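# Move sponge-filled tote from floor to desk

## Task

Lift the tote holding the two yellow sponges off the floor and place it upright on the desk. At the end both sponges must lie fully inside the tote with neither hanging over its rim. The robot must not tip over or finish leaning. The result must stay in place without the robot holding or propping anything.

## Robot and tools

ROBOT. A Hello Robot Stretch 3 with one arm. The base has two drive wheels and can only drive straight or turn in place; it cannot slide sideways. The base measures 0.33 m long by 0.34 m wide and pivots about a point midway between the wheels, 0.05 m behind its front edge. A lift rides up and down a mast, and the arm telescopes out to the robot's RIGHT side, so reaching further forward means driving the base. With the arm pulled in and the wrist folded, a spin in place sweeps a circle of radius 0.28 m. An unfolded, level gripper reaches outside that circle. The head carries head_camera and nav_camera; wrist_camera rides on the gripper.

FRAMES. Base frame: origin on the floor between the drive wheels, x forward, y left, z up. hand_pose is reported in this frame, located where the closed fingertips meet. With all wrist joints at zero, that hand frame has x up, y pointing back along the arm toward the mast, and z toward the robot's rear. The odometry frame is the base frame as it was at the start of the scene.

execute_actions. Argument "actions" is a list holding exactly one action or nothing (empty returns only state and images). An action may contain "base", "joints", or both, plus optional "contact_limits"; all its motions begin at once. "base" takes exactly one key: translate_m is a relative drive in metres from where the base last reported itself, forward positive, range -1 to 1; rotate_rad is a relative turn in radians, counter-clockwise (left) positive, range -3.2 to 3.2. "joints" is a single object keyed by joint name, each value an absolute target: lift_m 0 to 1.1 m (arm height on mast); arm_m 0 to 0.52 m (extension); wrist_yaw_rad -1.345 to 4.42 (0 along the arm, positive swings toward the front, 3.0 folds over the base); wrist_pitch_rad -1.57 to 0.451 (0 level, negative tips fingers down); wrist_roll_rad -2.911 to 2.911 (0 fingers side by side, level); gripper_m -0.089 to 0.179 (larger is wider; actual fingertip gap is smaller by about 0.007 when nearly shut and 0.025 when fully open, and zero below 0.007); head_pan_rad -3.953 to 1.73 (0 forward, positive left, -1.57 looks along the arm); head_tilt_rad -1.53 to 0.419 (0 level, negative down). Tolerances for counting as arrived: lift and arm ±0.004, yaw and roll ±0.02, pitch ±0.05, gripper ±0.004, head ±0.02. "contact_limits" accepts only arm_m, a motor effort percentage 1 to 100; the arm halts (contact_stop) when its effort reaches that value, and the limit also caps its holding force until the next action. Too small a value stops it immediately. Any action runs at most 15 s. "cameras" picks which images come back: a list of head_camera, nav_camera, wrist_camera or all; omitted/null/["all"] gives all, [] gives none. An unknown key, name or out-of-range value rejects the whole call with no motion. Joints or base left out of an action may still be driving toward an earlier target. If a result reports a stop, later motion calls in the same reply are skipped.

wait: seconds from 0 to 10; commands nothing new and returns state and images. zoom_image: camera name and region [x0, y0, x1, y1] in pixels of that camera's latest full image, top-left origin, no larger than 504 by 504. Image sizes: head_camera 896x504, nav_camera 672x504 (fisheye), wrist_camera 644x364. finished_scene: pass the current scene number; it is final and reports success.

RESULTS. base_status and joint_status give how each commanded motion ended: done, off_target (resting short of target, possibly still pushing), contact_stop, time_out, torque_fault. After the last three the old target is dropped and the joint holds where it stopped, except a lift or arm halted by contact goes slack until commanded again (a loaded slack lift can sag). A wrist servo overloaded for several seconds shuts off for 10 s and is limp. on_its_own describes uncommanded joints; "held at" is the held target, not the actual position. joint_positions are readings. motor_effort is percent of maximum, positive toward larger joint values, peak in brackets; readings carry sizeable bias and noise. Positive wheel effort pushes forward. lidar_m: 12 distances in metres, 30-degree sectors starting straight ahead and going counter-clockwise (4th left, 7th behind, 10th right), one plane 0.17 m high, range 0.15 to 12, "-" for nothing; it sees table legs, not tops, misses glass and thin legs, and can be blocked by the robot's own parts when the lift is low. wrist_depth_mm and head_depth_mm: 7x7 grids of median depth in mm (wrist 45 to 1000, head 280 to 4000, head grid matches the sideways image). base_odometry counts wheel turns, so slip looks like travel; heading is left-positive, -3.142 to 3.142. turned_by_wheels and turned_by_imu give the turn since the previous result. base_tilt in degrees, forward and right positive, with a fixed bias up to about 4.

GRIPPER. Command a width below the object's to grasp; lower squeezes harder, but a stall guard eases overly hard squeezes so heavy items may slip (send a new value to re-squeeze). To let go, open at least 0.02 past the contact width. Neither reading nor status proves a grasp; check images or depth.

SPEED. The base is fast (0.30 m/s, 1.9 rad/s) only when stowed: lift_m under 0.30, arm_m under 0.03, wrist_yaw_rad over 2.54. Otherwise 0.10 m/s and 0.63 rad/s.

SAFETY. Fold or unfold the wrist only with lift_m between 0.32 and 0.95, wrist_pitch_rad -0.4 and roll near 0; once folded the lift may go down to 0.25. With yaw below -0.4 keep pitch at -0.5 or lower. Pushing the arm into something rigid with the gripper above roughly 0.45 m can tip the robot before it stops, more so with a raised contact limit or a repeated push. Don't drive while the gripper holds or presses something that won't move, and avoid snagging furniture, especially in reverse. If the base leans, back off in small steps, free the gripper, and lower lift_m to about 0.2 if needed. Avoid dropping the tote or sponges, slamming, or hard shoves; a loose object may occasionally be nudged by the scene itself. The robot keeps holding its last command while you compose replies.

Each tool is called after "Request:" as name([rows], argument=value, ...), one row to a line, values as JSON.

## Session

Request:
execute_actions(actions=[])

Scene clock: 0.00 s.
base_odometry: x=+0.000 y=+0.000 heading=+0.000 (m, m, rad; odometry frame)
turned_by_wheels: +0.000 (rad since the last result)
turned_by_imu: +0.000 (rad since the last result)
base_tilt: forward=+0.0 right=+2.5 (deg)
lidar_m: 2.07 2.07 1.96 2.44 2.44 2.13 1.38 1.68 1.83 1.41 1.70 1.34
head_depth_mm: 2030 2450 2487 2488 2480 2508 2133 / 2026 2355 2362 2376 2390 2422 2124 / 2018 2253 2244 2260 2264 2281 2163 / 2015 2153 2157 2179 2180 2187 2169 / 2009 2061 2063 2083 2093 2103 2064 / 1972 1986 1999 2008 2016 2012 2028 / 1902 1923 1931 1939 1948 1958 1962
base_status: not commanded
joint_positions: lift_m=+0.412 arm_m=+0.001 wrist_yaw_rad=+2.872 wrist_pitch_rad=-0.429 wrist_roll_rad=+0.007 gripper_m=+0.037 head_pan_rad=+0.017 head_tilt_rad=+0.004
joint_status: not commanded
motor_effort: left_wheel=+0 right_wheel=+1 lift_m=+19 arm_m=+0 wrist_yaw_rad=+1 wrist_pitch_rad=+4 wrist_roll_rad=+0 gripper_m=+0 head_pan_rad=+0 head_tilt_rad=+2 (%)
hand_pose: x=+0.0382 y=+0.0686 z=+0.4222 quat_wxyz=(+0.242, +0.707, +0.056, +0.662) (m; base frame)
wrist_depth_mm: - - - - - - - / - - - - - - - / - - - - - - - / 931 958 965 956 943 942 910 / 767 - 786 757 746 744 756 / 643 - - 627 640 641 631 / 555 554 571 555 550 546 545
pictures: head_camera (sideways: a quarter turn clockwise sets it upright), nav_camera (sideways: a quarter turn counterclockwise sets it upright), wrist_camera
camera_calibration (this result's frames):
head_camera: T_world_to_cam=[[-0.0416066, 0.00469078, -0.999123, 1.32668], [-0.0515477, 0.998647, 0.00683516, -0.0072111], [0.997803, 0.0517869, -0.0413085, 0.00549269], [0, 0, 0, 1]] pos_world=[0.0493461, 0.000693756, 1.32579]
nav_camera: T_world_to_cam=[[-0.00711029, -0.00185042, 0.999973, -1.25995], [0.0136792, -0.999905, -0.00175303, 0.0475469], [0.999881, 0.0136664, 0.00713492, -0.055011], [0, 0, 0, 1]] pos_world=[0.0453955, 0.0459627, 1.2604]
wrist_camera: T_world_to_cam=[[0.939284, -0.343073, -0.00684392, -0.0186852], [-0.20663, -0.549574, -0.809489, 0.417641], [0.273953, 0.761754, -0.587095, 0.345887], [0, 0, 0, 1]] pos_world=[0.00909099, -0.040367, 0.541017]
Images, in order (width x height): head_camera 896x504, nav_camera 672x504, wrist_camera 644x364.

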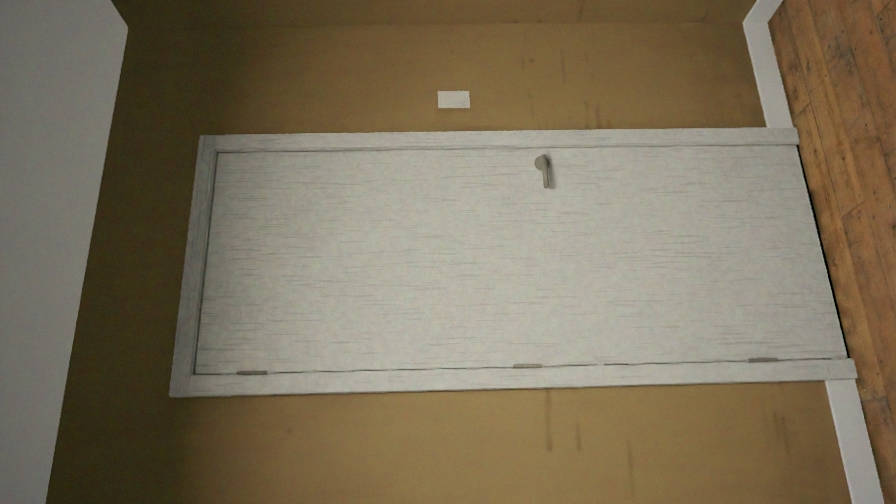

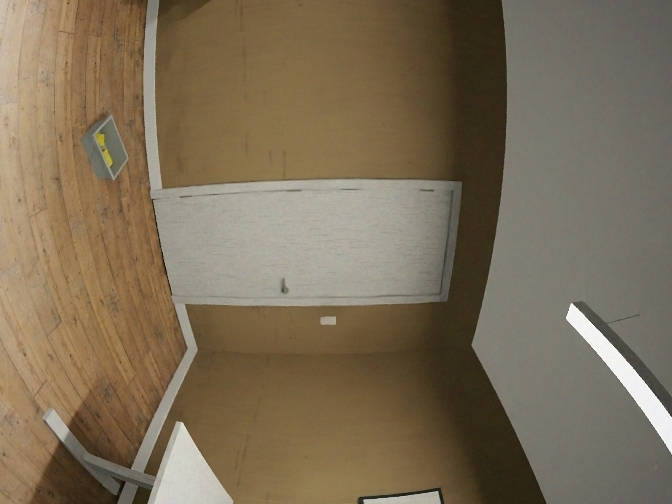

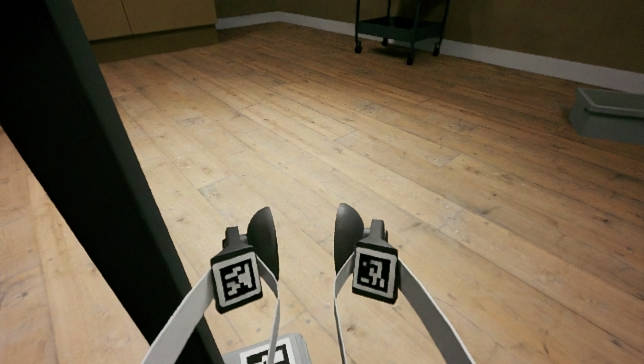

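Request:
execute_actions([
  {"base":{"rotate_rad":0.42},"joints":{"lift_m":0.28,"head_tilt_rad":-0.75}},
], cameras=["head_camera","nav_camera"])

Scene clock: 2.17 s.
base_odometry: x=+0.000 y=+0.000 heading=+0.420 (m, m, rad; odometry frame)
turned_by_wheels: +0.420 (rad since the last result)
turned_by_imu: +0.424 (rad since the last result)
base_tilt: forward=+0.1 right=+2.5 (deg)
lidar_m: 2.07 1.97 2.49 2.43 2.33 1.67 1.38 1.76 1.40 1.70 1.34 2.11
head_depth_mm: 1769 2020 2180 1814 1523 1310 1143 / 1808 2019 2214 1830 1525 1312 1140 / 1788 2069 2219 1846 1548 1314 1153 / 1818 2042 2235 1818 1550 1323 1152 / 1819 2072 2246 1872 1554 1331 1156 / 1810 2076 2278 1874 1561 1336 1164 / 1843 2083 2297 1867 1565 1340 1166
base_status: done
joint_positions: lift_m=+0.280 arm_m=+0.001 wrist_yaw_rad=+2.872 wrist_pitch_rad=-0.429 wrist_roll_rad=+0.007 gripper_m=+0.037 head_pan_rad=+0.017 head_tilt_rad=-0.740
joint_status: all done
motor_effort: left_wheel=-5(10) right_wheel=+6(9) lift_m=+14(18) arm_m=-1(0) wrist_yaw_rad=+1(0) wrist_pitch_rad=+4(4) wrist_roll_rad=+0(0) gripper_m=+1(1) head_pan_rad=-1(0) head_tilt_rad=-6(45) (%)
hand_pose: x=+0.0382 y=+0.0685 z=+0.2904 quat_wxyz=(+0.243, +0.707, +0.056, +0.662) (m; base frame)
wrist_depth_mm: - - - - - - - / - - - - - - - / - 939 937 937 917 935 889 / 704 719 710 708 702 710 681 / 581 - 591 575 570 568 569 / 488 - - 480 479 482 477 / 444 - - 416 417 410 411
pictures: head_camera (sideways: a quarter turn clockwise sets it upright), nav_camera (sideways: a quarter turn counterclockwise sets it upright)
camera_calibration (this result's frames):
head_camera: T_world_to_cam=[[-0.70713, -0.00640823, -0.707054, 0.949628], [-0.0377129, 0.998877, 0.0286638, -0.035696], [0.706077, 0.0469341, -0.706578, 0.873], [0, 0, 0, 1]] pos_world=[0.0537594, 0.000767877, 1.2893]
nav_camera: T_world_to_cam=[[0.671843, 0.00947196, 0.740633, -0.925581], [0.0132923, -0.999911, 0.000730152, 0.0443159], [0.740574, 0.00935417, -0.671909, 0.830274], [0, 0, 0, 1]] pos_world=[0.00637663, 0.0453125, 1.24335]
Images, in order (width x height): head_camera 896x504, nav_camera 672x504.

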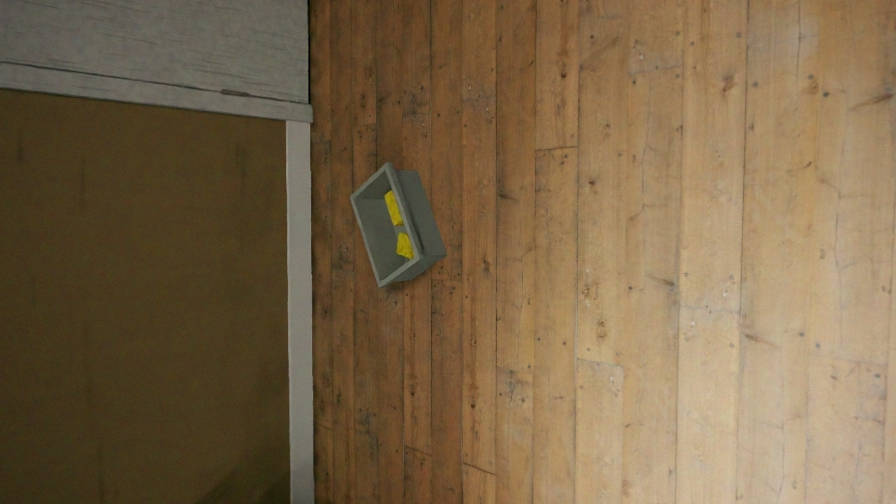

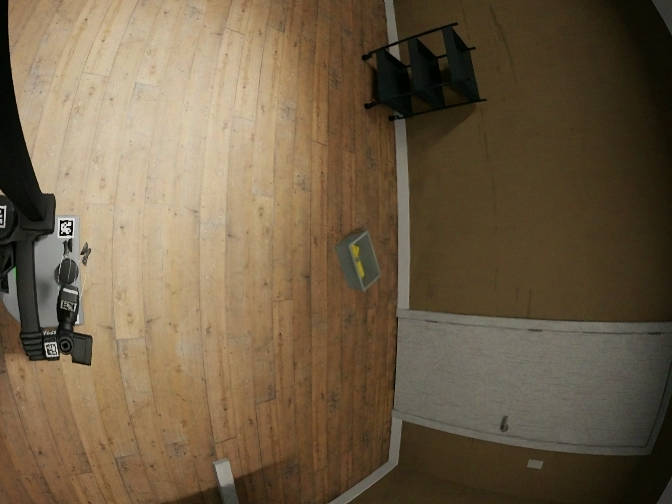

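Request:
execute_actions([
  {"base":{"rotate_rad":0.41},"joints":{"head_pan_rad":-1.4,"head_tilt_rad":-1.1}},
], cameras=[])

Request:
execute_actions([
  {"base":{"translate_m":1.0}},
], cameras=[])

Request:
execute_actions([
  {"base":{"translate_m":0.36},"joints":{"lift_m":0.45}},
], cameras=[])

Request:
execute_actions([
  {"base":{"rotate_rad":0.11},"joints":{"wrist_yaw_rad":0,"gripper_m":0.09}},
], cameras=[])

Request:
execute_actions([
  {"joints":{"wrist_pitch_rad":-1.56,"arm_m":0.42,"lift_m":0.4}},
])

Scene clock: 4.00 s.
base_odometry: x=+0.000 y=+0.000 heading=+0.830 (m, m, rad; odometry frame)
turned_by_wheels: +0.410 (rad since the last result)
turned_by_imu: +0.414 (rad since the last result)
base_tilt: forward=+0.1 right=+2.4 (deg)
lidar_m: 1.97 2.17 2.43 2.47 1.74 1.38 1.71 1.41 1.70 1.34 2.19 2.06
head_depth_mm: 1728 1719 1541 1398 1277 1183 1114 / 1433 1667 1559 1404 1279 - - / 1903 1740 1569 1410 1304 - - / 1970 1765 1570 1427 1304 1192 1116 / 2010 1768 1578 1426 1303 1203 1106 / 2010 1786 1591 1440 1307 1206 1114 / 2038 1771 1581 1446 1320 1205 1115
base_status: done
joint_positions: lift_m=+0.280 arm_m=+0.001 wrist_yaw_rad=+2.872 wrist_pitch_rad=-0.429 wrist_roll_rad=+0.007 gripper_m=+0.037 head_pan_rad=-1.393 head_tilt_rad=-1.087
joint_status: all done
motor_effort: left_wheel=-5(13) right_wheel=+5(12) lift_m=+14(14) arm_m=-1(1) wrist_yaw_rad=+0(0) wrist_pitch_rad=+4(4) wrist_roll_rad=+0(1) gripper_m=+0(1) head_pan_rad=-5(53) head_tilt_rad=-8(35) (%)
hand_pose: x=+0.0382 y=+0.0685 z=+0.2904 quat_wxyz=(+0.243, +0.707, +0.056, +0.662) (m; base frame)
wrist_depth_mm: - - - - - - - / - - - - - - - / - 930 912 903 916 910 895 / 695 723 726 710 715 704 694 / 586 - 604 578 569 570 566 / 493 - - 486 482 479 478 / 445 - - 415 411 411 407
pictures: none
No camera images: the call's "cameras" was empty. Leave "cameras" out to get every camera's image.

Scene clock: 9.10 s.
base_odometry: x=+0.675 y=+0.738 heading=+0.829 (m, m, rad; odometry frame)
turned_by_wheels: +0.000 (rad since the last result)
turned_by_imu: +0.001 (rad since the last result)
base_tilt: forward=+0.1 right=+2.5 (deg)
lidar_m: 1.00 0.99 1.99 2.04 2.76 2.27 2.64 2.27 1.68 1.78 1.24 1.17
head_depth_mm: 1973 1732 1540 1402 1277 1180 1117 / 1964 1732 1546 1407 1280 - - / 1963 1748 1565 1414 1298 - - / 1900 1753 1571 1431 1298 1197 1119 / 1716 1769 1585 1410 1303 1199 1111 / 1503 1704 1588 1375 1309 1206 1115 / 1351 1543 1594 1442 1311 1207 1121
base_status: done
joint_positions: lift_m=+0.280 arm_m=+0.001 wrist_yaw_rad=+2.872 wrist_pitch_rad=-0.430 wrist_roll_rad=+0.007 gripper_m=+0.037 head_pan_rad=-1.394 head_tilt_rad=-1.087
joint_status: not commanded
motor_effort: left_wheel=-5(11) right_wheel=+6(14) lift_m=+15(14) arm_m=+0(1) wrist_yaw_rad=+0(1) wrist_pitch_rad=+4(4) wrist_roll_rad=+0(0) gripper_m=+0(0) head_pan_rad=-4(5) head_tilt_rad=-8(8) (%)
hand_pose: x=+0.0382 y=+0.0685 z=+0.2903 quat_wxyz=(+0.243, +0.707, +0.056, +0.662) (m; base frame)
wrist_depth_mm: - - - - - - - / - - - - - - - / - 952 959 930 919 919 910 / 684 717 722 713 691 705 689 / 579 - 606 584 577 559 556 / 487 - - 477 475 480 478 / 441 - - 412 416 413 408
pictures: none
No camera images: the call's "cameras" was empty. Leave "cameras" out to get every camera's image.

Scene clock: 13.90 s.
base_odometry: x=+0.919 y=+1.003 heading=+0.829 (m, m, rad; odometry frame)
turned_by_wheels: +0.000 (rad since the last result)
turned_by_imu: +0.000 (rad since the last result)
base_tilt: forward=+0.0 right=+2.5 (deg)
lidar_m: 0.78 0.65 1.85 1.87 2.44 2.61 2.97 1.91 1.91 1.26 0.90 0.84
head_depth_mm: 1952 1729 1549 1399 1283 1179 1104 / 1907 1744 1558 1387 1285 - - / 1698 1743 1558 1392 1306 - - / 1421 1673 1570 1414 1303 1204 1108 / 1239 1473 1558 1426 1308 1199 1106 / 1100 1263 1473 1428 1305 1210 1114 / 977 1110 1277 1400 1315 1214 1119
base_status: done
joint_positions: lift_m=+0.450 arm_m=+0.001 wrist_yaw_rad=+2.872 wrist_pitch_rad=-0.430 wrist_roll_rad=+0.007 gripper_m=+0.037 head_pan_rad=-1.394 head_tilt_rad=-1.087
joint_status: all done
motor_effort: left_wheel=-5(12) right_wheel=+6(14) lift_m=+25(26) arm_m=-1(0) wrist_yaw_rad=+0(0) wrist_pitch_rad=+4(4) wrist_roll_rad=+0(1) gripper_m=+0(0) head_pan_rad=-4(4) head_tilt_rad=-8(8) (%)
hand_pose: x=+0.0382 y=+0.0684 z=+0.4596 quat_wxyz=(+0.243, +0.707, +0.056, +0.662) (m; base frame)
wrist_depth_mm: - - - - - - 824 / - - - - - - 572 / - - - - - - 930 / - - 993 985 - 921 747 / 830 - 850 824 806 782 785 / 704 - - 692 679 678 676 / 605 602 596 586 598 588 585
pictures: none
No camera images: the call's "cameras" was empty. Leave "cameras" out to get every camera's image.

Scene clock: 16.33 s.
base_odometry: x=+0.919 y=+1.003 heading=+0.939 (m, m, rad; odometry frame)
turned_by_wheels: +0.110 (rad since the last result)
turned_by_imu: +0.110 (rad since the last result)
base_tilt: forward=+0.1 right=+2.5 (deg)
lidar_m: 0.69 0.65 1.84 1.93 2.99 2.59 2.62 1.91 2.28 1.16 0.86 0.84
head_depth_mm: 1876 1716 1547 1404 1288 1178 1101 / 1662 1720 1550 1371 1286 - - / 1418 1685 1551 1396 1299 - - / 1236 1523 1568 1419 1297 1203 1106 / 1125 1327 1531 1425 1303 1200 1110 / 1000 1168 1390 1437 1311 1204 1113 / 908 1047 1219 1401 1321 1213 1117
base_status: done
joint_positions: lift_m=+0.450 arm_m=+0.001 wrist_yaw_rad=+0.003 wrist_pitch_rad=-0.430 wrist_roll_rad=+0.007 gripper_m=+0.090 head_pan_rad=-1.394 head_tilt_rad=-1.087
joint_status: all done
motor_effort: left_wheel=-5(11) right_wheel=+6(9) lift_m=+25(24) arm_m=+0(1) wrist_yaw_rad=-2(3) wrist_pitch_rad=+4(3) wrist_roll_rad=+1(1) gripper_m=+0(81) head_pan_rad=-4(3) head_tilt_rad=-8(8) (%)
hand_pose: x=-0.0209 y=-0.3692 z=+0.4596 quat_wxyz=(+0.689, +0.152, -0.693, -0.151) (m; base frame)
wrist_depth_mm: 570 706 909 - - - - / 597 730 955 - - - - / 608 782 - - - - - / 630 809 999 999 - 999 987 / 659 794 825 729 817 810 794 / 654 699 682 663 643 684 660 / 593 592 588 542 580 589 574
pictures: none
No camera images: the call's "cameras" was empty. Leave "cameras" out to get every camera's image.

Scene clock: 20.60 s.
base_odometry: x=+0.919 y=+1.003 heading=+0.939 (m, m, rad; odometry frame)
turned_by_wheels: +0.000 (rad since the last result)
turned_by_imu: -0.001 (rad since the last result)
base_tilt: forward=+0.0 right=+2.5 (deg)
lidar_m: 0.69 0.65 1.85 1.93 2.99 2.60 2.63 1.91 2.29 1.16 0.87 0.84
head_depth_mm: 1882 1720 1545 1394 1280 1183 1104 / 1655 1731 1601 1366 1276 - - / 1412 1682 1580 1375 1283 1228 - / 1240 1522 1565 1419 1293 1215 1110 / 1116 1326 1537 1436 1304 1198 1111 / 1005 1164 1392 1426 1310 1200 1113 / 914 1045 1218 1398 1318 1207 1116
base_status: not commanded
joint_positions: lift_m=+0.400 arm_m=+0.420 wrist_yaw_rad=+0.001 wrist_pitch_rad=-1.553 wrist_roll_rad=+0.007 gripper_m=+0.090 head_pan_rad=-1.394 head_tilt_rad=-1.087
joint_status: all done
motor_effort: left_wheel=-5(5) right_wheel=+6(6) lift_m=+14(23) arm_m=+3(3) wrist_yaw_rad=+0(1) wrist_pitch_rad=-3(4) wrist_roll_rad=+0(0) gripper_m=+0(0) head_pan_rad=-4(4) head_tilt_rad=-8(8) (%)
hand_pose: x=-0.0216 y=-0.5452 z=+0.2824 quat_wxyz=(+0.503, +0.494, -0.506, -0.497) (m; base frame)
wrist_depth_mm: 392 394 396 385 384 424 424 / 406 409 410 376 422 433 442 / 416 425 426 432 430 450 454 / 426 436 437 402 443 463 476 / 442 449 439 391 469 481 483 / 453 458 471 477 489 495 499 / 472 479 486 492 504 509 523
pictures: head_camera (sideways: a quarter turn clockwise sets it upright), nav_camera (sideways: a quarter turn counterclockwise sets it upright), wrist_camera
camera_calibration (this result's frames):
head_camera: T_world_to_cam=[[-0.154007, 0.89191, -0.425181, 0.579029], [0.981992, 0.185821, 0.0341064, -0.0489876], [0.109427, -0.412272, -0.904465, 1.1339], [0, 0, 0, 1]] pos_world=[0.0132004, -0.0398636, 1.27344]
nav_camera: T_world_to_cam=[[0.153774, -0.869858, 0.468722, -0.568148], [-0.984899, -0.173123, 0.00183438, 0.0489679], [0.0795507, -0.461926, -0.883344, 1.10922], [0, 0, 0, 1]] pos_world=[0.0473559, 0.026645, 1.24603]
wrist_camera: T_world_to_cam=[[-0.996709, 0.0409991, 0.0699344, -0.0281914], [0.0528953, 0.982646, 0.17779, 0.516951], [-0.0614315, 0.180904, -0.98158, 0.53522], [0, 0, 0, 1]] pos_world=[-0.0225636, -0.603647, 0.435424]
Images, in order (width x height): head_camera 896x504, nav_camera 672x504, wrist_camera 644x364.

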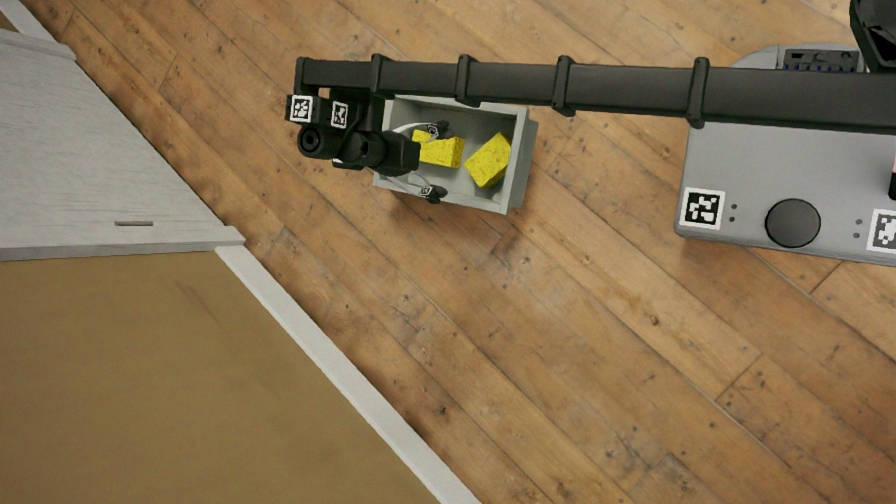

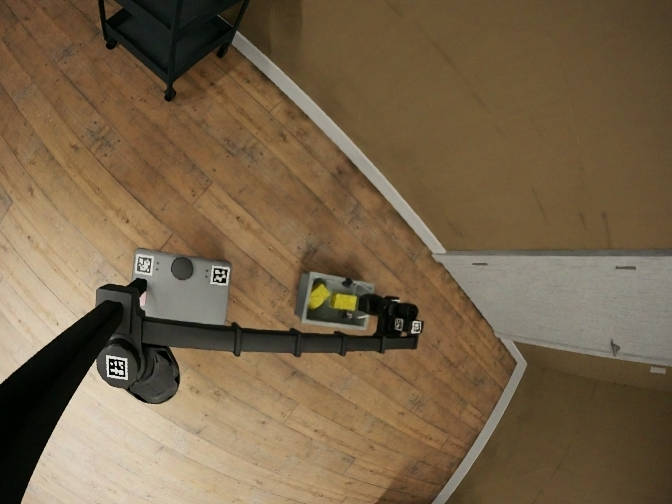

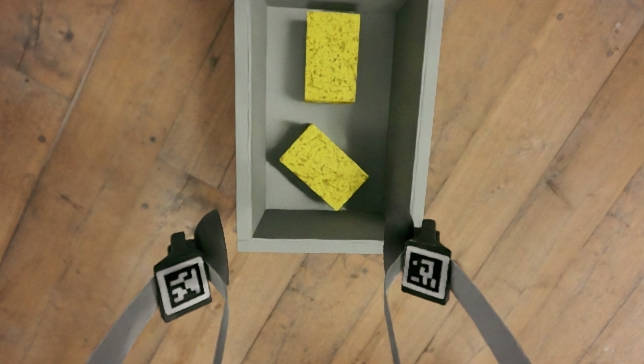

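Request:
execute_actions([
  {"base":{"translate_m":0.055},"joints":{"arm_m":0.49,"lift_m":0.29}},
], cameras=["wrist_camera"])

Request:
execute_actions([
  {"joints":{"lift_m":0.2}},
], cameras=["wrist_camera","head_camera"])

Scene clock: 22.67 s.
base_odometry: x=+0.951 y=+1.047 heading=+0.939 (m, m, rad; odometry frame)
turned_by_wheels: +0.000 (rad since the last result)
turned_by_imu: -0.001 (rad since the last result)
base_tilt: forward=+0.0 right=+2.5 (deg)
lidar_m: 0.65 0.60 1.82 1.90 2.67 2.66 2.68 1.96 2.31 1.10 0.82 0.79
head_depth_mm: 1840 1716 1540 1393 1285 1184 1113 / 1565 1730 1588 1352 1273 - - / 1332 1654 1580 1391 1284 1218 - / 1191 1440 1564 1419 1305 1208 1102 / 1054 1246 1502 1432 1298 1201 1109 / 944 1098 1306 1418 1306 1206 1118 / 855 980 1151 1357 1316 1212 1122
base_status: done
joint_positions: lift_m=+0.290 arm_m=+0.490 wrist_yaw_rad=+0.001 wrist_pitch_rad=-1.554 wrist_roll_rad=+0.007 gripper_m=+0.090 head_pan_rad=-1.394 head_tilt_rad=-1.087
joint_status: all done
motor_effort: left_wheel=-4(6) right_wheel=+5(12) lift_m=+14(16) arm_m=+4(3) wrist_yaw_rad=+0(0) wrist_pitch_rad=-2(2) wrist_roll_rad=+0(0) gripper_m=+0(0) head_pan_rad=-4(3) head_tilt_rad=-8(8) (%)
hand_pose: x=-0.0216 y=-0.6150 z=+0.1724 quat_wxyz=(+0.503, +0.494, -0.505, -0.498) (m; base frame)
wrist_depth_mm: 295 298 300 236 250 240 216 / 300 305 309 312 273 271 327 / 312 314 324 319 279 271 337 / 317 324 329 329 337 268 349 / 327 333 339 298 345 267 363 / 338 340 352 347 332 250 373 / 350 358 363 279 281 261 391
pictures: wrist_camera
camera_calibration (this result's frames):
wrist_camera: T_world_to_cam=[[-0.996709, 0.040937, 0.0699717, -0.0176848], [0.0528961, 0.982486, 0.178672, 0.604811], [-0.0614319, 0.181785, -0.981418, 0.440408], [0, 0, 0, 1]] pos_world=[-0.0225636, -0.673554, 0.325399]
Images, in order (width x height): wrist_camera 644x364.

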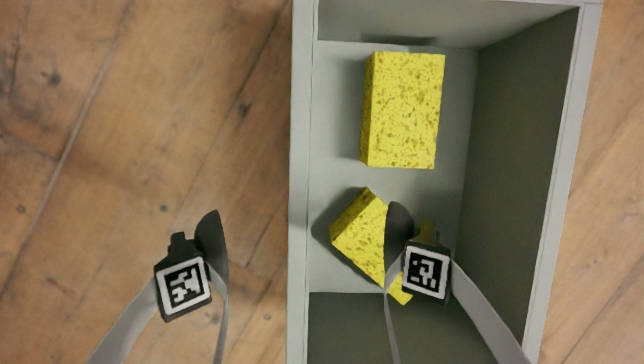

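Scene clock: 24.33 s.
base_odometry: x=+0.951 y=+1.047 heading=+0.939 (m, m, rad; odometry frame)
turned_by_wheels: +0.000 (rad since the last result)
turned_by_imu: +0.000 (rad since the last result)
base_tilt: forward=+0.1 right=+2.5 (deg)
lidar_m: 0.65 0.60 1.82 1.90 2.66 2.66 2.68 1.95 2.31 1.09 0.82 0.79
head_depth_mm: 1840 1723 1545 1396 1281 1184 1105 / 1564 1735 1581 1329 1270 - - / 1331 1648 1559 1388 1290 1220 - / 1195 1438 1555 1417 1301 1208 1106 / 1056 1242 1503 1431 1304 1202 1109 / 943 1096 1303 1422 1310 1204 1111 / 858 984 1146 1347 1314 1214 1122
base_status: not commanded
joint_positions: lift_m=+0.200 arm_m=+0.490 wrist_yaw_rad=+0.001 wrist_pitch_rad=-1.554 wrist_roll_rad=+0.007 gripper_m=+0.090 head_pan_rad=-1.394 head_tilt_rad=-1.087
joint_status: all done
motor_effort: left_wheel=-4(4) right_wheel=+5(5) lift_m=+14(14) arm_m=+4(4) wrist_yaw_rad=+0(1) wrist_pitch_rad=-2(2) wrist_roll_rad=+0(0) gripper_m=+0(0) head_pan_rad=-4(4) head_tilt_rad=-8(8) (%)
hand_pose: x=-0.0216 y=-0.6150 z=+0.0824 quat_wxyz=(+0.503, +0.494, -0.505, -0.498) (m; base frame)
wrist_depth_mm: 213 214 217 109 206 204 186 / 217 219 225 113 187 226 186 / 224 228 231 230 192 225 185 / 231 236 238 236 238 244 184 / 238 241 245 243 248 250 182 / 247 248 254 207 211 248 182 / 252 256 262 254 219 232 181
pictures: head_camera (sideways: a quarter turn clockwise sets it upright), wrist_camera
camera_calibration (this result's frames):
head_camera: T_world_to_cam=[[-0.154008, 0.89191, -0.425181, 0.579029], [0.981991, 0.185821, 0.0341064, -0.0489876], [0.109427, -0.412271, -0.904466, 1.1339], [0, 0, 0, 1]] pos_world=[0.0132004, -0.0398636, 1.27344]
wrist_camera: T_world_to_cam=[[-0.996709, 0.0409371, 0.0699717, -0.0113872], [0.0528962, 0.982486, 0.178671, 0.620894], [-0.0614319, 0.181785, -0.981418, 0.352081], [0, 0, 0, 1]] pos_world=[-0.0225637, -0.673556, 0.235399]
Images, in order (width x height): head_camera 896x504, wrist_camera 644x364.

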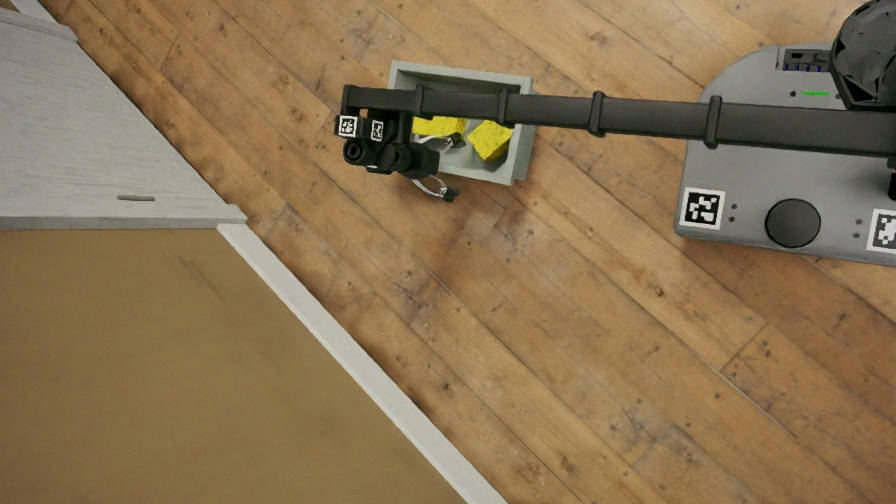

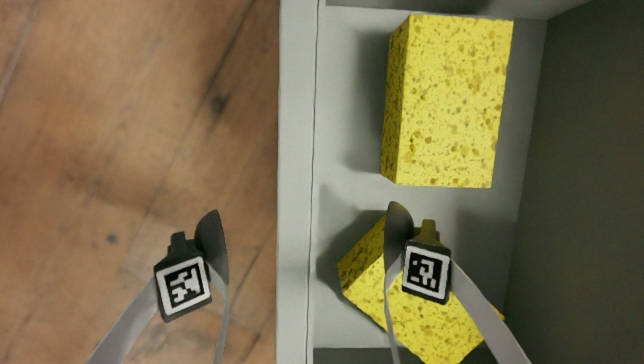

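Request:
execute_actions([
  {"joints":{"gripper_m":-0.045}},
], cameras=[])

Request:
execute_actions([
  {"base":{"rotate_rad":0.0},"joints":{"lift_m":0.3}},
], cameras=["wrist_camera"])

Request:
execute_actions([
  {"base":{"rotate_rad":0.27},"joints":{"lift_m":0.45,"head_pan_rad":-2.3,"head_tilt_rad":-0.8}},
], cameras=["wrist_camera"])

Request:
execute_actions([
  {"base":{"translate_m":-1.0},"joints":{"lift_m":1.05,"arm_m":0.15}},
])

Scene clock: 26.53 s.
base_odometry: x=+0.951 y=+1.047 heading=+0.939 (m, m, rad; odometry frame)
turned_by_wheels: +0.000 (rad since the last result)
turned_by_imu: +0.000 (rad since the last result)
base_tilt: forward=+0.2 right=+2.5 (deg)
lidar_m: 0.65 0.60 1.83 1.90 2.67 2.65 2.68 1.96 2.31 1.10 0.82 0.80
head_depth_mm: 1833 1716 1538 1379 1276 1177 1104 / 1561 1726 1570 1372 1271 - - / 1338 1656 1562 1392 1290 1218 - / 1180 1437 1556 1416 1301 1207 1105 / 1059 1244 1503 1437 1302 1197 1113 / 944 1104 1312 1418 1311 1199 1113 / 858 978 1149 1351 1309 1206 1116
base_status: not commanded
joint_positions: lift_m=+0.200 arm_m=+0.490 wrist_yaw_rad=-0.001 wrist_pitch_rad=-1.557 wrist_roll_rad=+0.008 gripper_m=-0.044 head_pan_rad=-1.394 head_tilt_rad=-1.087
joint_status: all done
motor_effort: left_wheel=-2(5) right_wheel=+1(5) lift_m=+14(14) arm_m=+4(3) wrist_yaw_rad=+0(0) wrist_pitch_rad=-1(2) wrist_roll_rad=+0(0) gripper_m=-23(97) head_pan_rad=-3(4) head_tilt_rad=-8(8) (%)
hand_pose: x=-0.0216 y=-0.6142 z=+0.0825 quat_wxyz=(+0.501, +0.494, -0.505, -0.499) (m; base frame)
wrist_depth_mm: 212 214 218 109 211 206 191 / 217 222 224 112 186 188 190 / 225 227 231 229 191 194 190 / 231 234 238 235 240 244 190 / 239 241 244 122 245 253 189 / 245 250 251 128 208 243 187 / 255 257 262 260 255 241 187
pictures: none
No camera images: the call's "cameras" was empty. Leave "cameras" out to get every camera's image.

Scene clock: 28.27 s.
base_odometry: x=+0.951 y=+1.047 heading=+0.939 (m, m, rad; odometry frame)
turned_by_wheels: +0.000 (rad since the last result)
turned_by_imu: -0.001 (rad since the last result)
base_tilt: forward=+0.1 right=+2.5 (deg)
lidar_m: 0.65 0.60 1.82 1.90 2.66 2.66 2.68 1.95 0.49 0.47 0.82 0.79
head_depth_mm: 1828 1726 1550 1400 1285 1183 1112 / 1563 1728 1602 1305 1271 - - / 1328 1667 1578 1361 1298 1227 - / 1187 1444 1561 1419 1303 1208 1107 / 1053 1247 1505 1422 1298 1200 1107 / 947 1103 1310 1421 1310 1201 1114 / 858 985 1142 1360 1320 1212 1118
base_status: done
joint_positions: lift_m=+0.300 arm_m=+0.490 wrist_yaw_rad=-0.001 wrist_pitch_rad=-1.557 wrist_roll_rad=+0.008 gripper_m=-0.041 head_pan_rad=-1.394 head_tilt_rad=-1.087
joint_status: all done
motor_effort: left_wheel=-4(7) right_wheel=+4(8) lift_m=+27(28) arm_m=+3(4) wrist_yaw_rad=+1(1) wrist_pitch_rad=-1(1) wrist_roll_rad=+0(0) gripper_m=-20(24) head_pan_rad=-4(4) head_tilt_rad=-8(8) (%)
hand_pose: x=-0.0216 y=-0.6143 z=+0.1817 quat_wxyz=(+0.501, +0.494, -0.505, -0.499) (m; base frame)
wrist_depth_mm: 301 305 305 217 238 223 192 / 309 314 316 241 237 226 335 / 320 326 326 250 243 230 347 / 328 334 338 127 282 235 357 / 338 340 347 129 250 238 372 / 349 354 360 134 262 240 388 / 361 367 374 149 273 246 400
pictures: wrist_camera
camera_calibration (this result's frames):
wrist_camera: T_world_to_cam=[[-0.996606, 0.0432003, 0.0700691, -0.0169638], [0.0553135, 0.981856, 0.181382, 0.601633], [-0.060962, 0.184642, -0.980913, 0.451058], [0, 0, 0, 1]] pos_world=[-0.0226873, -0.673269, 0.334512]
Images, in order (width x height): wrist_camera 644x364.

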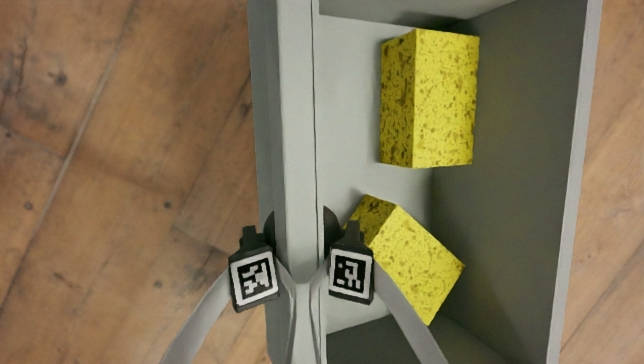

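Scene clock: 30.47 s.
base_odometry: x=+0.951 y=+1.047 heading=+1.209 (m, m, rad; odometry frame)
turned_by_wheels: +0.270 (rad since the last result)
turned_by_imu: +0.272 (rad since the last result)
base_tilt: forward=+0.1 right=+2.5 (deg)
lidar_m: 0.59 0.82 1.82 2.15 2.90 2.65 2.62 1.96 1.46 0.90 0.79 0.80
head_depth_mm: 2015 2332 2061 1699 1456 1272 1124 / 2044 2358 2082 1718 1462 1273 1137 / 2042 2381 2097 1724 1472 1277 1159 / 2094 2401 2117 1740 1479 1290 1107 / 2127 2419 2123 1740 1485 1315 1140 / 2107 2354 2130 1745 1530 1078 1140 / 1769 1788 1830 1722 1175 1109 1140
base_status: done
joint_positions: lift_m=+0.450 arm_m=+0.490 wrist_yaw_rad=-0.001 wrist_pitch_rad=-1.556 wrist_roll_rad=+0.008 gripper_m=-0.041 head_pan_rad=-2.293 head_tilt_rad=-0.803
joint_status: all done
motor_effort: left_wheel=-4(13) right_wheel=+5(15) lift_m=+28(29) arm_m=+3(4) wrist_yaw_rad=+1(1) wrist_pitch_rad=-2(1) wrist_roll_rad=+0(0) gripper_m=-20(21) head_pan_rad=-5(51) head_tilt_rad=+1(27) (%)
hand_pose: x=-0.0216 y=-0.6143 z=+0.3317 quat_wxyz=(+0.501, +0.494, -0.505, -0.499) (m; base frame)
wrist_depth_mm: 390 443 441 218 240 223 193 / 449 461 461 244 238 226 489 / 462 469 472 251 245 228 501 / 481 485 491 126 283 233 523 / 498 500 505 129 248 238 538 / 508 514 516 134 262 242 553 / 521 533 537 149 272 245 578
pictures: wrist_camera
camera_calibration (this result's frames):
wrist_camera: T_world_to_cam=[[-0.996606, 0.0432084, 0.0700628, -0.0274641], [0.0553112, 0.981883, 0.181237, 0.574545], [-0.0609625, 0.184497, -0.980941, 0.598115], [0, 0, 0, 1]] pos_world=[-0.0226871, -0.6733, 0.48451]
Images, in order (width x height): wrist_camera 644x364.

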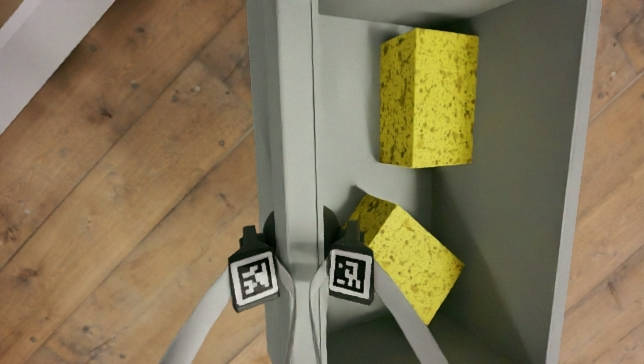

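Scene clock: 41.63 s.
base_odometry: x=+0.596 y=+0.112 heading=+1.208 (m, m, rad; odometry frame)
turned_by_wheels: +0.000 (rad since the last result)
turned_by_imu: -0.002 (rad since the last result)
base_tilt: forward=+0.0 right=+2.4 (deg)
lidar_m: 1.60 2.55 2.55 2.29 2.28 2.29 1.68 1.09 1.58 1.64 1.46 1.48
head_depth_mm: - - - 1649 1460 1267 1125 / - - - 1723 1458 1274 1132 / - - 1403 1648 1435 1212 1149 / - - 1929 1745 474 409 1133 / - - 1954 1701 523 435 1082 / - 1713 1956 565 518 437 339 / - 1713 1964 543 542 336 1114
base_status: done
joint_positions: lift_m=+1.050 arm_m=+0.150 wrist_yaw_rad=+0.000 wrist_pitch_rad=-1.556 wrist_roll_rad=+0.008 gripper_m=-0.041 head_pan_rad=-2.293 head_tilt_rad=-0.803
joint_status: all done
motor_effort: left_wheel=-4(9) right_wheel=+5(6) lift_m=+27(28) arm_m=-3(4) wrist_yaw_rad=+1(1) wrist_pitch_rad=-2(1) wrist_roll_rad=+0(0) gripper_m=-21(21) head_pan_rad=-4(5) head_tilt_rad=+2(2) (%)
hand_pose: x=-0.0216 y=-0.2749 z=+0.9317 quat_wxyz=(+0.502, +0.494, -0.505, -0.499) (m; base frame)
wrist_depth_mm: - - - 217 240 223 192 / - - - 243 237 226 - / - - - 249 244 230 - / - - - 127 286 234 - / - - - 129 249 237 - / - - - 135 263 241 - / - - - 149 274 245 -
pictures: head_camera (sideways: a quarter turn clockwise sets it upright), nav_camera (sideways: a quarter turn counterclockwise sets it upright), wrist_camera
camera_calibration (this result's frames):
head_camera: T_world_to_cam=[[0.499944, 0.559456, -0.661109, 0.882393], [0.762634, -0.646138, 0.0299329, -0.042228], [-0.410421, -0.519149, -0.749693, 0.935881], [0, 0, 0, 1]] pos_world=[-0.0248374, -0.0350834, 1.28625]
nav_camera: T_world_to_cam=[[-0.475361, -0.537071, 0.69684, -0.861511], [-0.748209, 0.663462, 0.000941733, 0.0486857], [-0.462833, -0.520935, -0.717226, 0.896555], [0, 0, 0, 1]] pos_world=[0.0418529, -0.0279471, 1.24332]
wrist_camera: T_world_to_cam=[[-0.996615, 0.0430509, 0.0700373, -0.0841885], [0.0551148, 0.982002, 0.180649, 0.133155], [-0.0609997, 0.183897, -0.981051, 1.12399], [0, 0, 0, 1]] pos_world=[-0.0226794, -0.333832, 1.08453]
Images, in order (width x height): head_camera 896x504, nav_camera 672x504, wrist_camera 644x364.

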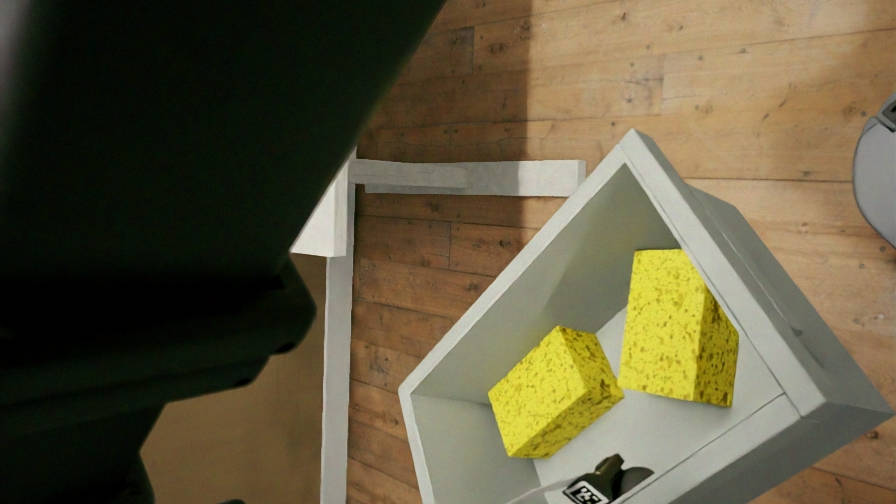

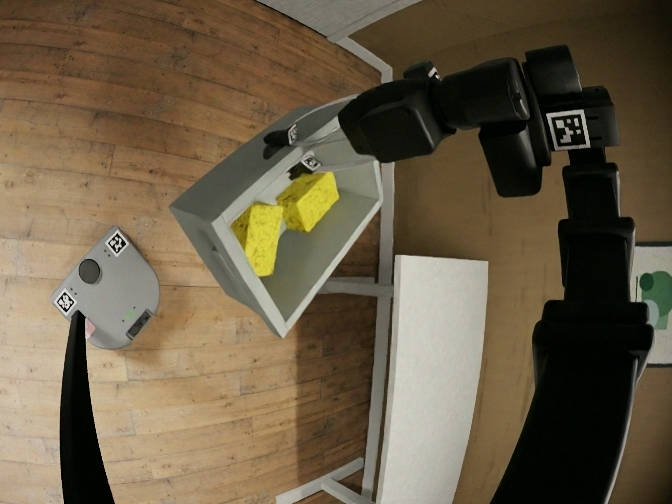

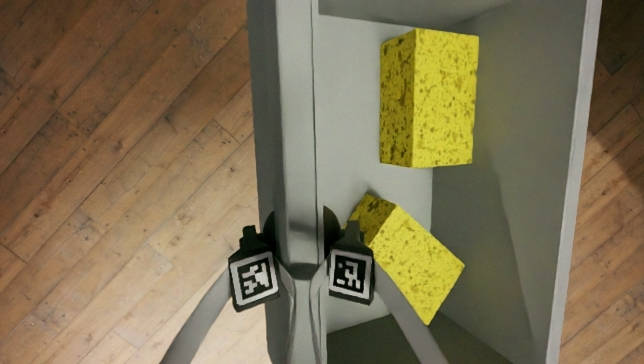

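Request:
execute_actions([
  {"base":{"translate_m":-0.48},"joints":{"lift_m":1.08}},
], cameras=[])

Request:
execute_actions([
  {"base":{"rotate_rad":-0.8},"joints":{"head_pan_rad":-1.4,"head_tilt_rad":-0.9}},
])

Scene clock: 47.77 s.
base_odometry: x=+0.426 y=-0.336 heading=+1.208 (m, m, rad; odometry frame)
turned_by_wheels: +0.000 (rad since the last result)
turned_by_imu: -0.002 (rad since the last result)
base_tilt: forward=+0.1 right=+2.5 (deg)
lidar_m: 2.07 2.90 2.89 2.15 1.95 1.96 1.20 1.23 0.80 1.46 1.77 1.77
head_depth_mm: - 1112 907 752 1372 1276 1122 / - 1117 916 755 1372 1277 1133 / - 1164 922 760 417 1236 1159 / - 1177 928 764 447 358 1136 / - 1183 933 505 495 404 1103 / 1161 1198 939 533 490 412 343 / 1115 1291 948 520 506 305 1108
base_status: done
joint_positions: lift_m=+1.080 arm_m=+0.150 wrist_yaw_rad=+0.000 wrist_pitch_rad=-1.556 wrist_roll_rad=+0.008 gripper_m=-0.041 head_pan_rad=-2.293 head_tilt_rad=-0.803
joint_status: all done
motor_effort: left_wheel=-4(10) right_wheel=+5(7) lift_m=+28(29) arm_m=-4(4) wrist_yaw_rad=+1(0) wrist_pitch_rad=-2(2) wrist_roll_rad=+0(0) gripper_m=-21(21) head_pan_rad=-4(5) head_tilt_rad=+2(2) (%)
hand_pose: x=-0.0216 y=-0.2749 z=+0.9617 quat_wxyz=(+0.502, +0.494, -0.505, -0.499) (m; base frame)
wrist_depth_mm: - - - 218 240 222 193 / - - - 243 239 226 398 / - - - 250 244 229 411 / - - - 126 285 235 425 / - - - 129 250 238 438 / - - - 134 263 242 - / - - - 149 272 245 -
pictures: none
No camera images: the call's "cameras" was empty. Leave "cameras" out to get every camera's image.

Scene clock: 49.97 s.
base_odometry: x=+0.426 y=-0.336 heading=+0.408 (m, m, rad; odometry frame)
turned_by_wheels: -0.800 (rad since the last result)
turned_by_imu: -0.810 (rad since the last result)
base_tilt: forward=+0.1 right=+2.5 (deg)
lidar_m: 1.77 1.88 2.08 2.90 2.73 1.79 1.96 1.20 1.27 1.23 0.79 1.78
head_depth_mm: - - 499 510 417 360 1106 / 1080 - 480 365 327 347 1126 / 1112 1000 823 703 417 379 1137 / 1133 1007 830 723 1408 1242 1121 / 1145 1014 835 727 1386 1250 1122 / 1170 1018 838 745 1419 1255 1125 / 1197 1413 865 753 1423 1254 1129
base_status: done
joint_positions: lift_m=+1.080 arm_m=+0.150 wrist_yaw_rad=+0.000 wrist_pitch_rad=-1.556 wrist_roll_rad=+0.008 gripper_m=-0.041 head_pan_rad=-1.407 head_tilt_rad=-0.889
joint_status: all done
motor_effort: left_wheel=+5(12) right_wheel=-4(9) lift_m=+27(28) arm_m=-4(3) wrist_yaw_rad=+1(1) wrist_pitch_rad=-2(2) wrist_roll_rad=+0(0) gripper_m=-21(20) head_pan_rad=+5(48) head_tilt_rad=-7(21) (%)
hand_pose: x=-0.0216 y=-0.2749 z=+0.9617 quat_wxyz=(+0.502, +0.494, -0.505, -0.499) (m; base frame)
wrist_depth_mm: 359 361 363 219 241 222 193 / - - - 244 239 225 - / - - - 251 245 230 - / - - - 128 284 235 - / - - - 129 247 239 - / - - - 134 263 242 - / - - - 151 272 245 -
pictures: head_camera (sideways: a quarter turn clockwise sets it upright), nav_camera (sideways: a quarter turn counterclockwise sets it upright), wrist_camera
camera_calibration (this result's frames):
head_camera: T_world_to_cam=[[-0.125737, 0.793932, -0.594863, 0.799896], [0.983292, 0.179297, 0.0314587, -0.0455569], [0.131633, -0.580969, -0.803211, 1.00216], [0, 0, 0, 1]] pos_world=[0.013454, -0.0446687, 1.28221]
nav_camera: T_world_to_cam=[[0.124467, -0.763851, 0.633277, -0.782344], [-0.987142, -0.159839, 0.00122165, 0.0497789], [0.100289, -0.625287, -0.773924, 0.966852], [0, 0, 0, 1]] pos_world=[0.0495502, 0.0149222, 1.24365]
wrist_camera: T_world_to_cam=[[-0.996615, 0.043058, 0.0700372, -0.0862875], [0.0551218, 0.982002, 0.180649, 0.127737], [-0.0609983, 0.183898, -0.981051, 1.15342], [0, 0, 0, 1]] pos_world=[-0.0226799, -0.333833, 1.11453]
Images, in order (width x height): head_camera 896x504, nav_camera 672x504, wrist_camera 644x364.

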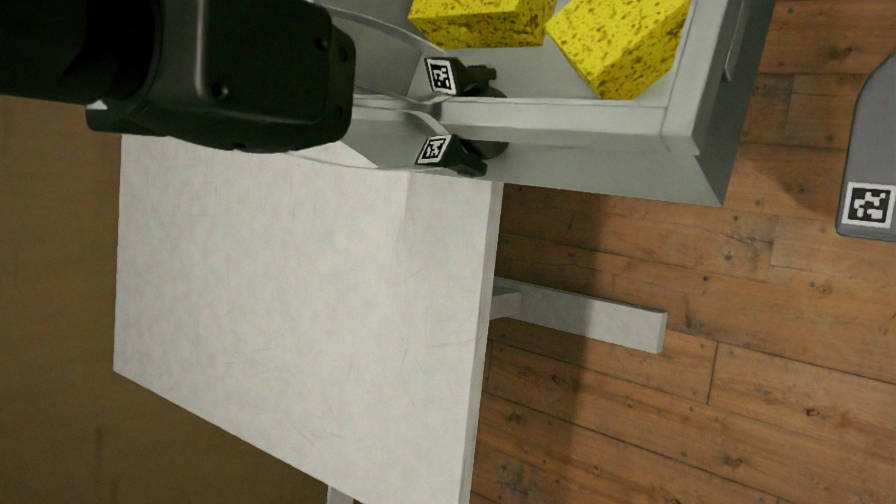

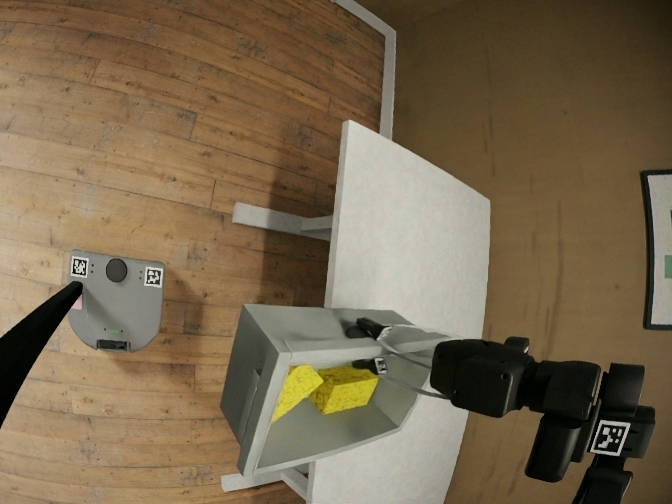

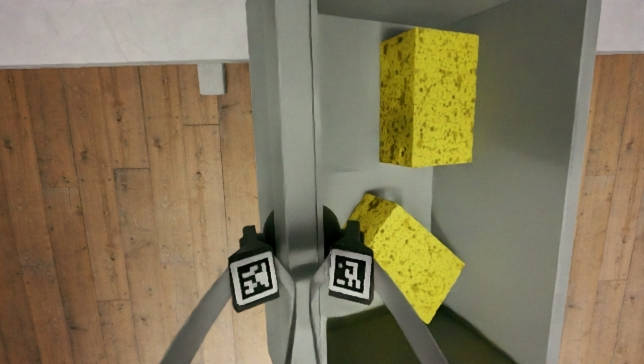

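Request:
execute_actions([
  {"joints":{"arm_m":0.51,"lift_m":1.04}},
], cameras=[])

Request:
execute_actions([
  {"joints":{"lift_m":0.98}},
], cameras=[])

Request:
execute_actions([
  {"joints":{"lift_m":0.935}},
])

Scene clock: 54.00 s.
base_odometry: x=+0.426 y=-0.336 heading=+0.408 (m, m, rad; odometry frame)
turned_by_wheels: +0.000 (rad since the last result)
turned_by_imu: -0.001 (rad since the last result)
base_tilt: forward=+0.0 right=+2.5 (deg)
lidar_m: 1.77 1.88 2.07 2.90 2.73 1.78 1.96 1.20 1.27 1.23 0.80 1.78
head_depth_mm: 1075 746 591 695 1387 1234 1104 / 1095 663 596 698 1391 1230 1125 / 1114 997 804 705 1391 1240 1133 / 1135 1009 828 721 1403 1245 1125 / 1144 1009 834 727 1387 1254 1120 / 1171 1026 836 747 1425 1256 1125 / 1198 1416 863 750 1425 1263 1126
base_status: not commanded
joint_positions: lift_m=+1.040 arm_m=+0.510 wrist_yaw_rad=+0.000 wrist_pitch_rad=-1.556 wrist_roll_rad=+0.008 gripper_m=-0.041 head_pan_rad=-1.407 head_tilt_rad=-0.889
joint_status: all done
motor_effort: left_wheel=+5(5) right_wheel=-4(4) lift_m=+17(26) arm_m=+3(3) wrist_yaw_rad=+1(0) wrist_pitch_rad=-1(2) wrist_roll_rad=+0(0) gripper_m=-20(20) head_pan_rad=+4(5) head_tilt_rad=-6(7) (%)
hand_pose: x=-0.0216 y=-0.6344 z=+0.9223 quat_wxyz=(+0.502, +0.494, -0.505, -0.499) (m; base frame)
wrist_depth_mm: 318 325 326 217 239 223 192 / 325 332 336 243 239 226 355 / 339 346 343 252 245 232 368 / 347 353 358 126 283 233 379 / 361 362 367 129 248 237 393 / 369 375 377 135 262 241 409 / 384 386 395 149 274 247 -
pictures: none
No camera images: the call's "cameras" was empty. Leave "cameras" out to get every camera's image.

Scene clock: 55.37 s.
base_odometry: x=+0.426 y=-0.336 heading=+0.408 (m, m, rad; odometry frame)
turned_by_wheels: +0.000 (rad since the last result)
turned_by_imu: +0.000 (rad since the last result)
base_tilt: forward=+0.0 right=+2.5 (deg)
lidar_m: 1.77 1.87 2.08 2.89 2.72 1.79 1.95 1.20 1.27 1.23 0.80 1.78
head_depth_mm: 1075 809 755 675 1383 1235 1103 / - 756 634 685 1401 1234 1120 / 1114 1000 805 704 1401 1245 1132 / 1137 1007 826 722 1410 1245 1126 / 1148 1008 832 724 1392 1257 1114 / 1172 1017 838 747 1420 1247 1125 / 1207 1414 863 751 1418 1263 1128
base_status: not commanded
joint_positions: lift_m=+0.980 arm_m=+0.510 wrist_yaw_rad=+0.000 wrist_pitch_rad=-1.556 wrist_roll_rad=+0.008 gripper_m=-0.041 head_pan_rad=-1.407 head_tilt_rad=-0.889
joint_status: all done
motor_effort: left_wheel=+5(5) right_wheel=-4(4) lift_m=+16(17) arm_m=+3(3) wrist_yaw_rad=+1(1) wrist_pitch_rad=-2(2) wrist_roll_rad=+0(0) gripper_m=-20(20) head_pan_rad=+5(4) head_tilt_rad=-7(7) (%)
hand_pose: x=-0.0216 y=-0.6345 z=+0.8623 quat_wxyz=(+0.502, +0.494, -0.505, -0.499) (m; base frame)
wrist_depth_mm: 267 269 271 220 244 223 192 / 273 275 278 243 236 225 296 / 283 283 287 249 242 229 307 / 291 294 298 254 284 233 316 / 299 302 303 129 248 238 328 / 306 313 313 135 264 243 340 / 319 322 329 150 272 245 354
pictures: none
No camera images: the call's "cameras" was empty. Leave "cameras" out to get every camera's image.

Scene clock: 56.60 s.
base_odometry: x=+0.426 y=-0.336 heading=+0.409 (m, m, rad; odometry frame)
turned_by_wheels: +0.000 (rad since the last result)
turned_by_imu: +0.000 (rad since the last result)
base_tilt: forward=+0.1 right=+2.5 (deg)
lidar_m: 1.77 1.88 2.07 2.89 2.72 1.79 1.96 1.20 1.27 1.23 0.80 1.78
head_depth_mm: 1100 834 776 678 1390 1239 1100 / 1075 824 762 687 1398 1239 1123 / 1112 994 824 704 1404 1240 1138 / 1137 1002 832 721 1412 1241 1124 / 1148 1009 833 728 1390 1246 1115 / 1173 1018 841 745 1420 1261 1122 / 1206 1413 862 750 1420 1257 1121
base_status: not commanded
joint_positions: lift_m=+0.935 arm_m=+0.510 wrist_yaw_rad=+0.000 wrist_pitch_rad=-1.556 wrist_roll_rad=+0.008 gripper_m=-0.041 head_pan_rad=-1.407 head_tilt_rad=-0.889
joint_status: all done
motor_effort: left_wheel=+8(8) right_wheel=-10(11) lift_m=+14(16) arm_m=+3(4) wrist_yaw_rad=+0(1) wrist_pitch_rad=-1(2) wrist_roll_rad=+0(0) gripper_m=-19(21) head_pan_rad=+5(4) head_tilt_rad=-7(6) (%)
hand_pose: x=-0.0216 y=-0.6344 z=+0.8175 quat_wxyz=(+0.502, +0.494, -0.505, -0.499) (m; base frame)
wrist_depth_mm: 226 229 229 221 230 195 177 / 232 235 239 227 236 199 179 / 238 243 244 234 240 206 181 / 246 250 253 124 251 245 183 / 254 257 258 126 226 248 185 / 261 266 268 131 220 226 187 / 271 273 280 264 269 241 189
pictures: head_camera (sideways: a quarter turn clockwise sets it upright), nav_camera (sideways: a quarter turn counterclockwise sets it upright), wrist_camera
camera_calibration (this result's frames):
head_camera: T_world_to_cam=[[-0.125846, 0.794078, -0.594646, 0.799613], [0.983275, 0.179391, 0.0314632, -0.0455627], [0.131658, -0.58074, -0.803372, 1.00237], [0, 0, 0, 1]] pos_world=[0.0134578, -0.0446627, 1.2822]
nav_camera: T_world_to_cam=[[0.124575, -0.764007, 0.633068, -0.782072], [-0.987126, -0.159942, 0.00122252, 0.0497777], [0.10032, -0.62507, -0.774096, 0.967075], [0, 0, 0, 1]] pos_world=[0.049546, 0.0149423, 1.24365]
wrist_camera: T_world_to_cam=[[-0.996615, 0.0430348, 0.0700413, -0.060728], [0.0551056, 0.981985, 0.180743, 0.506714], [-0.0610013, 0.183991, -0.981033, 1.07811], [0, 0, 0, 1]] pos_world=[-0.0226792, -0.693334, 0.970329]
Images, in order (width x height): head_camera 896x504, nav_camera 672x504, wrist_camera 644x364.

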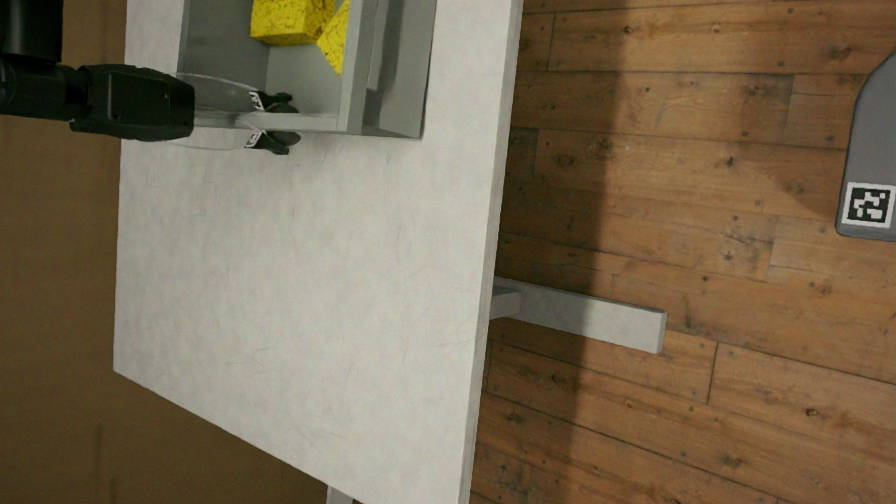

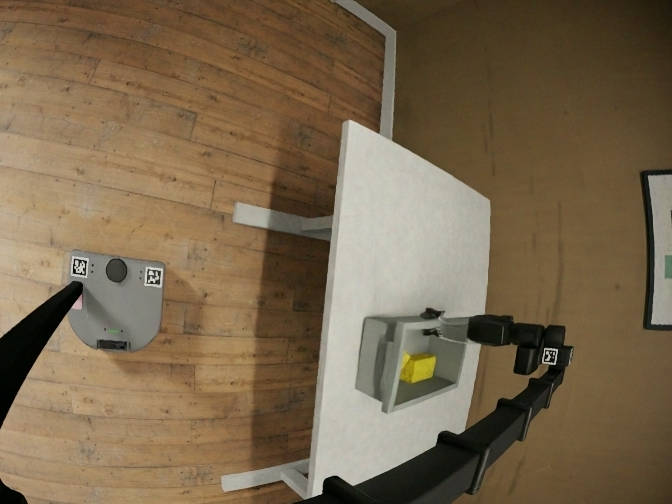

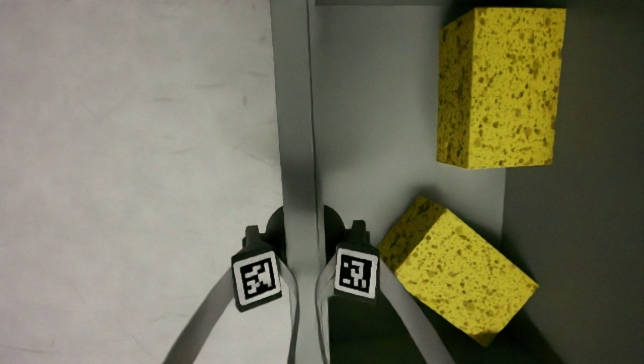

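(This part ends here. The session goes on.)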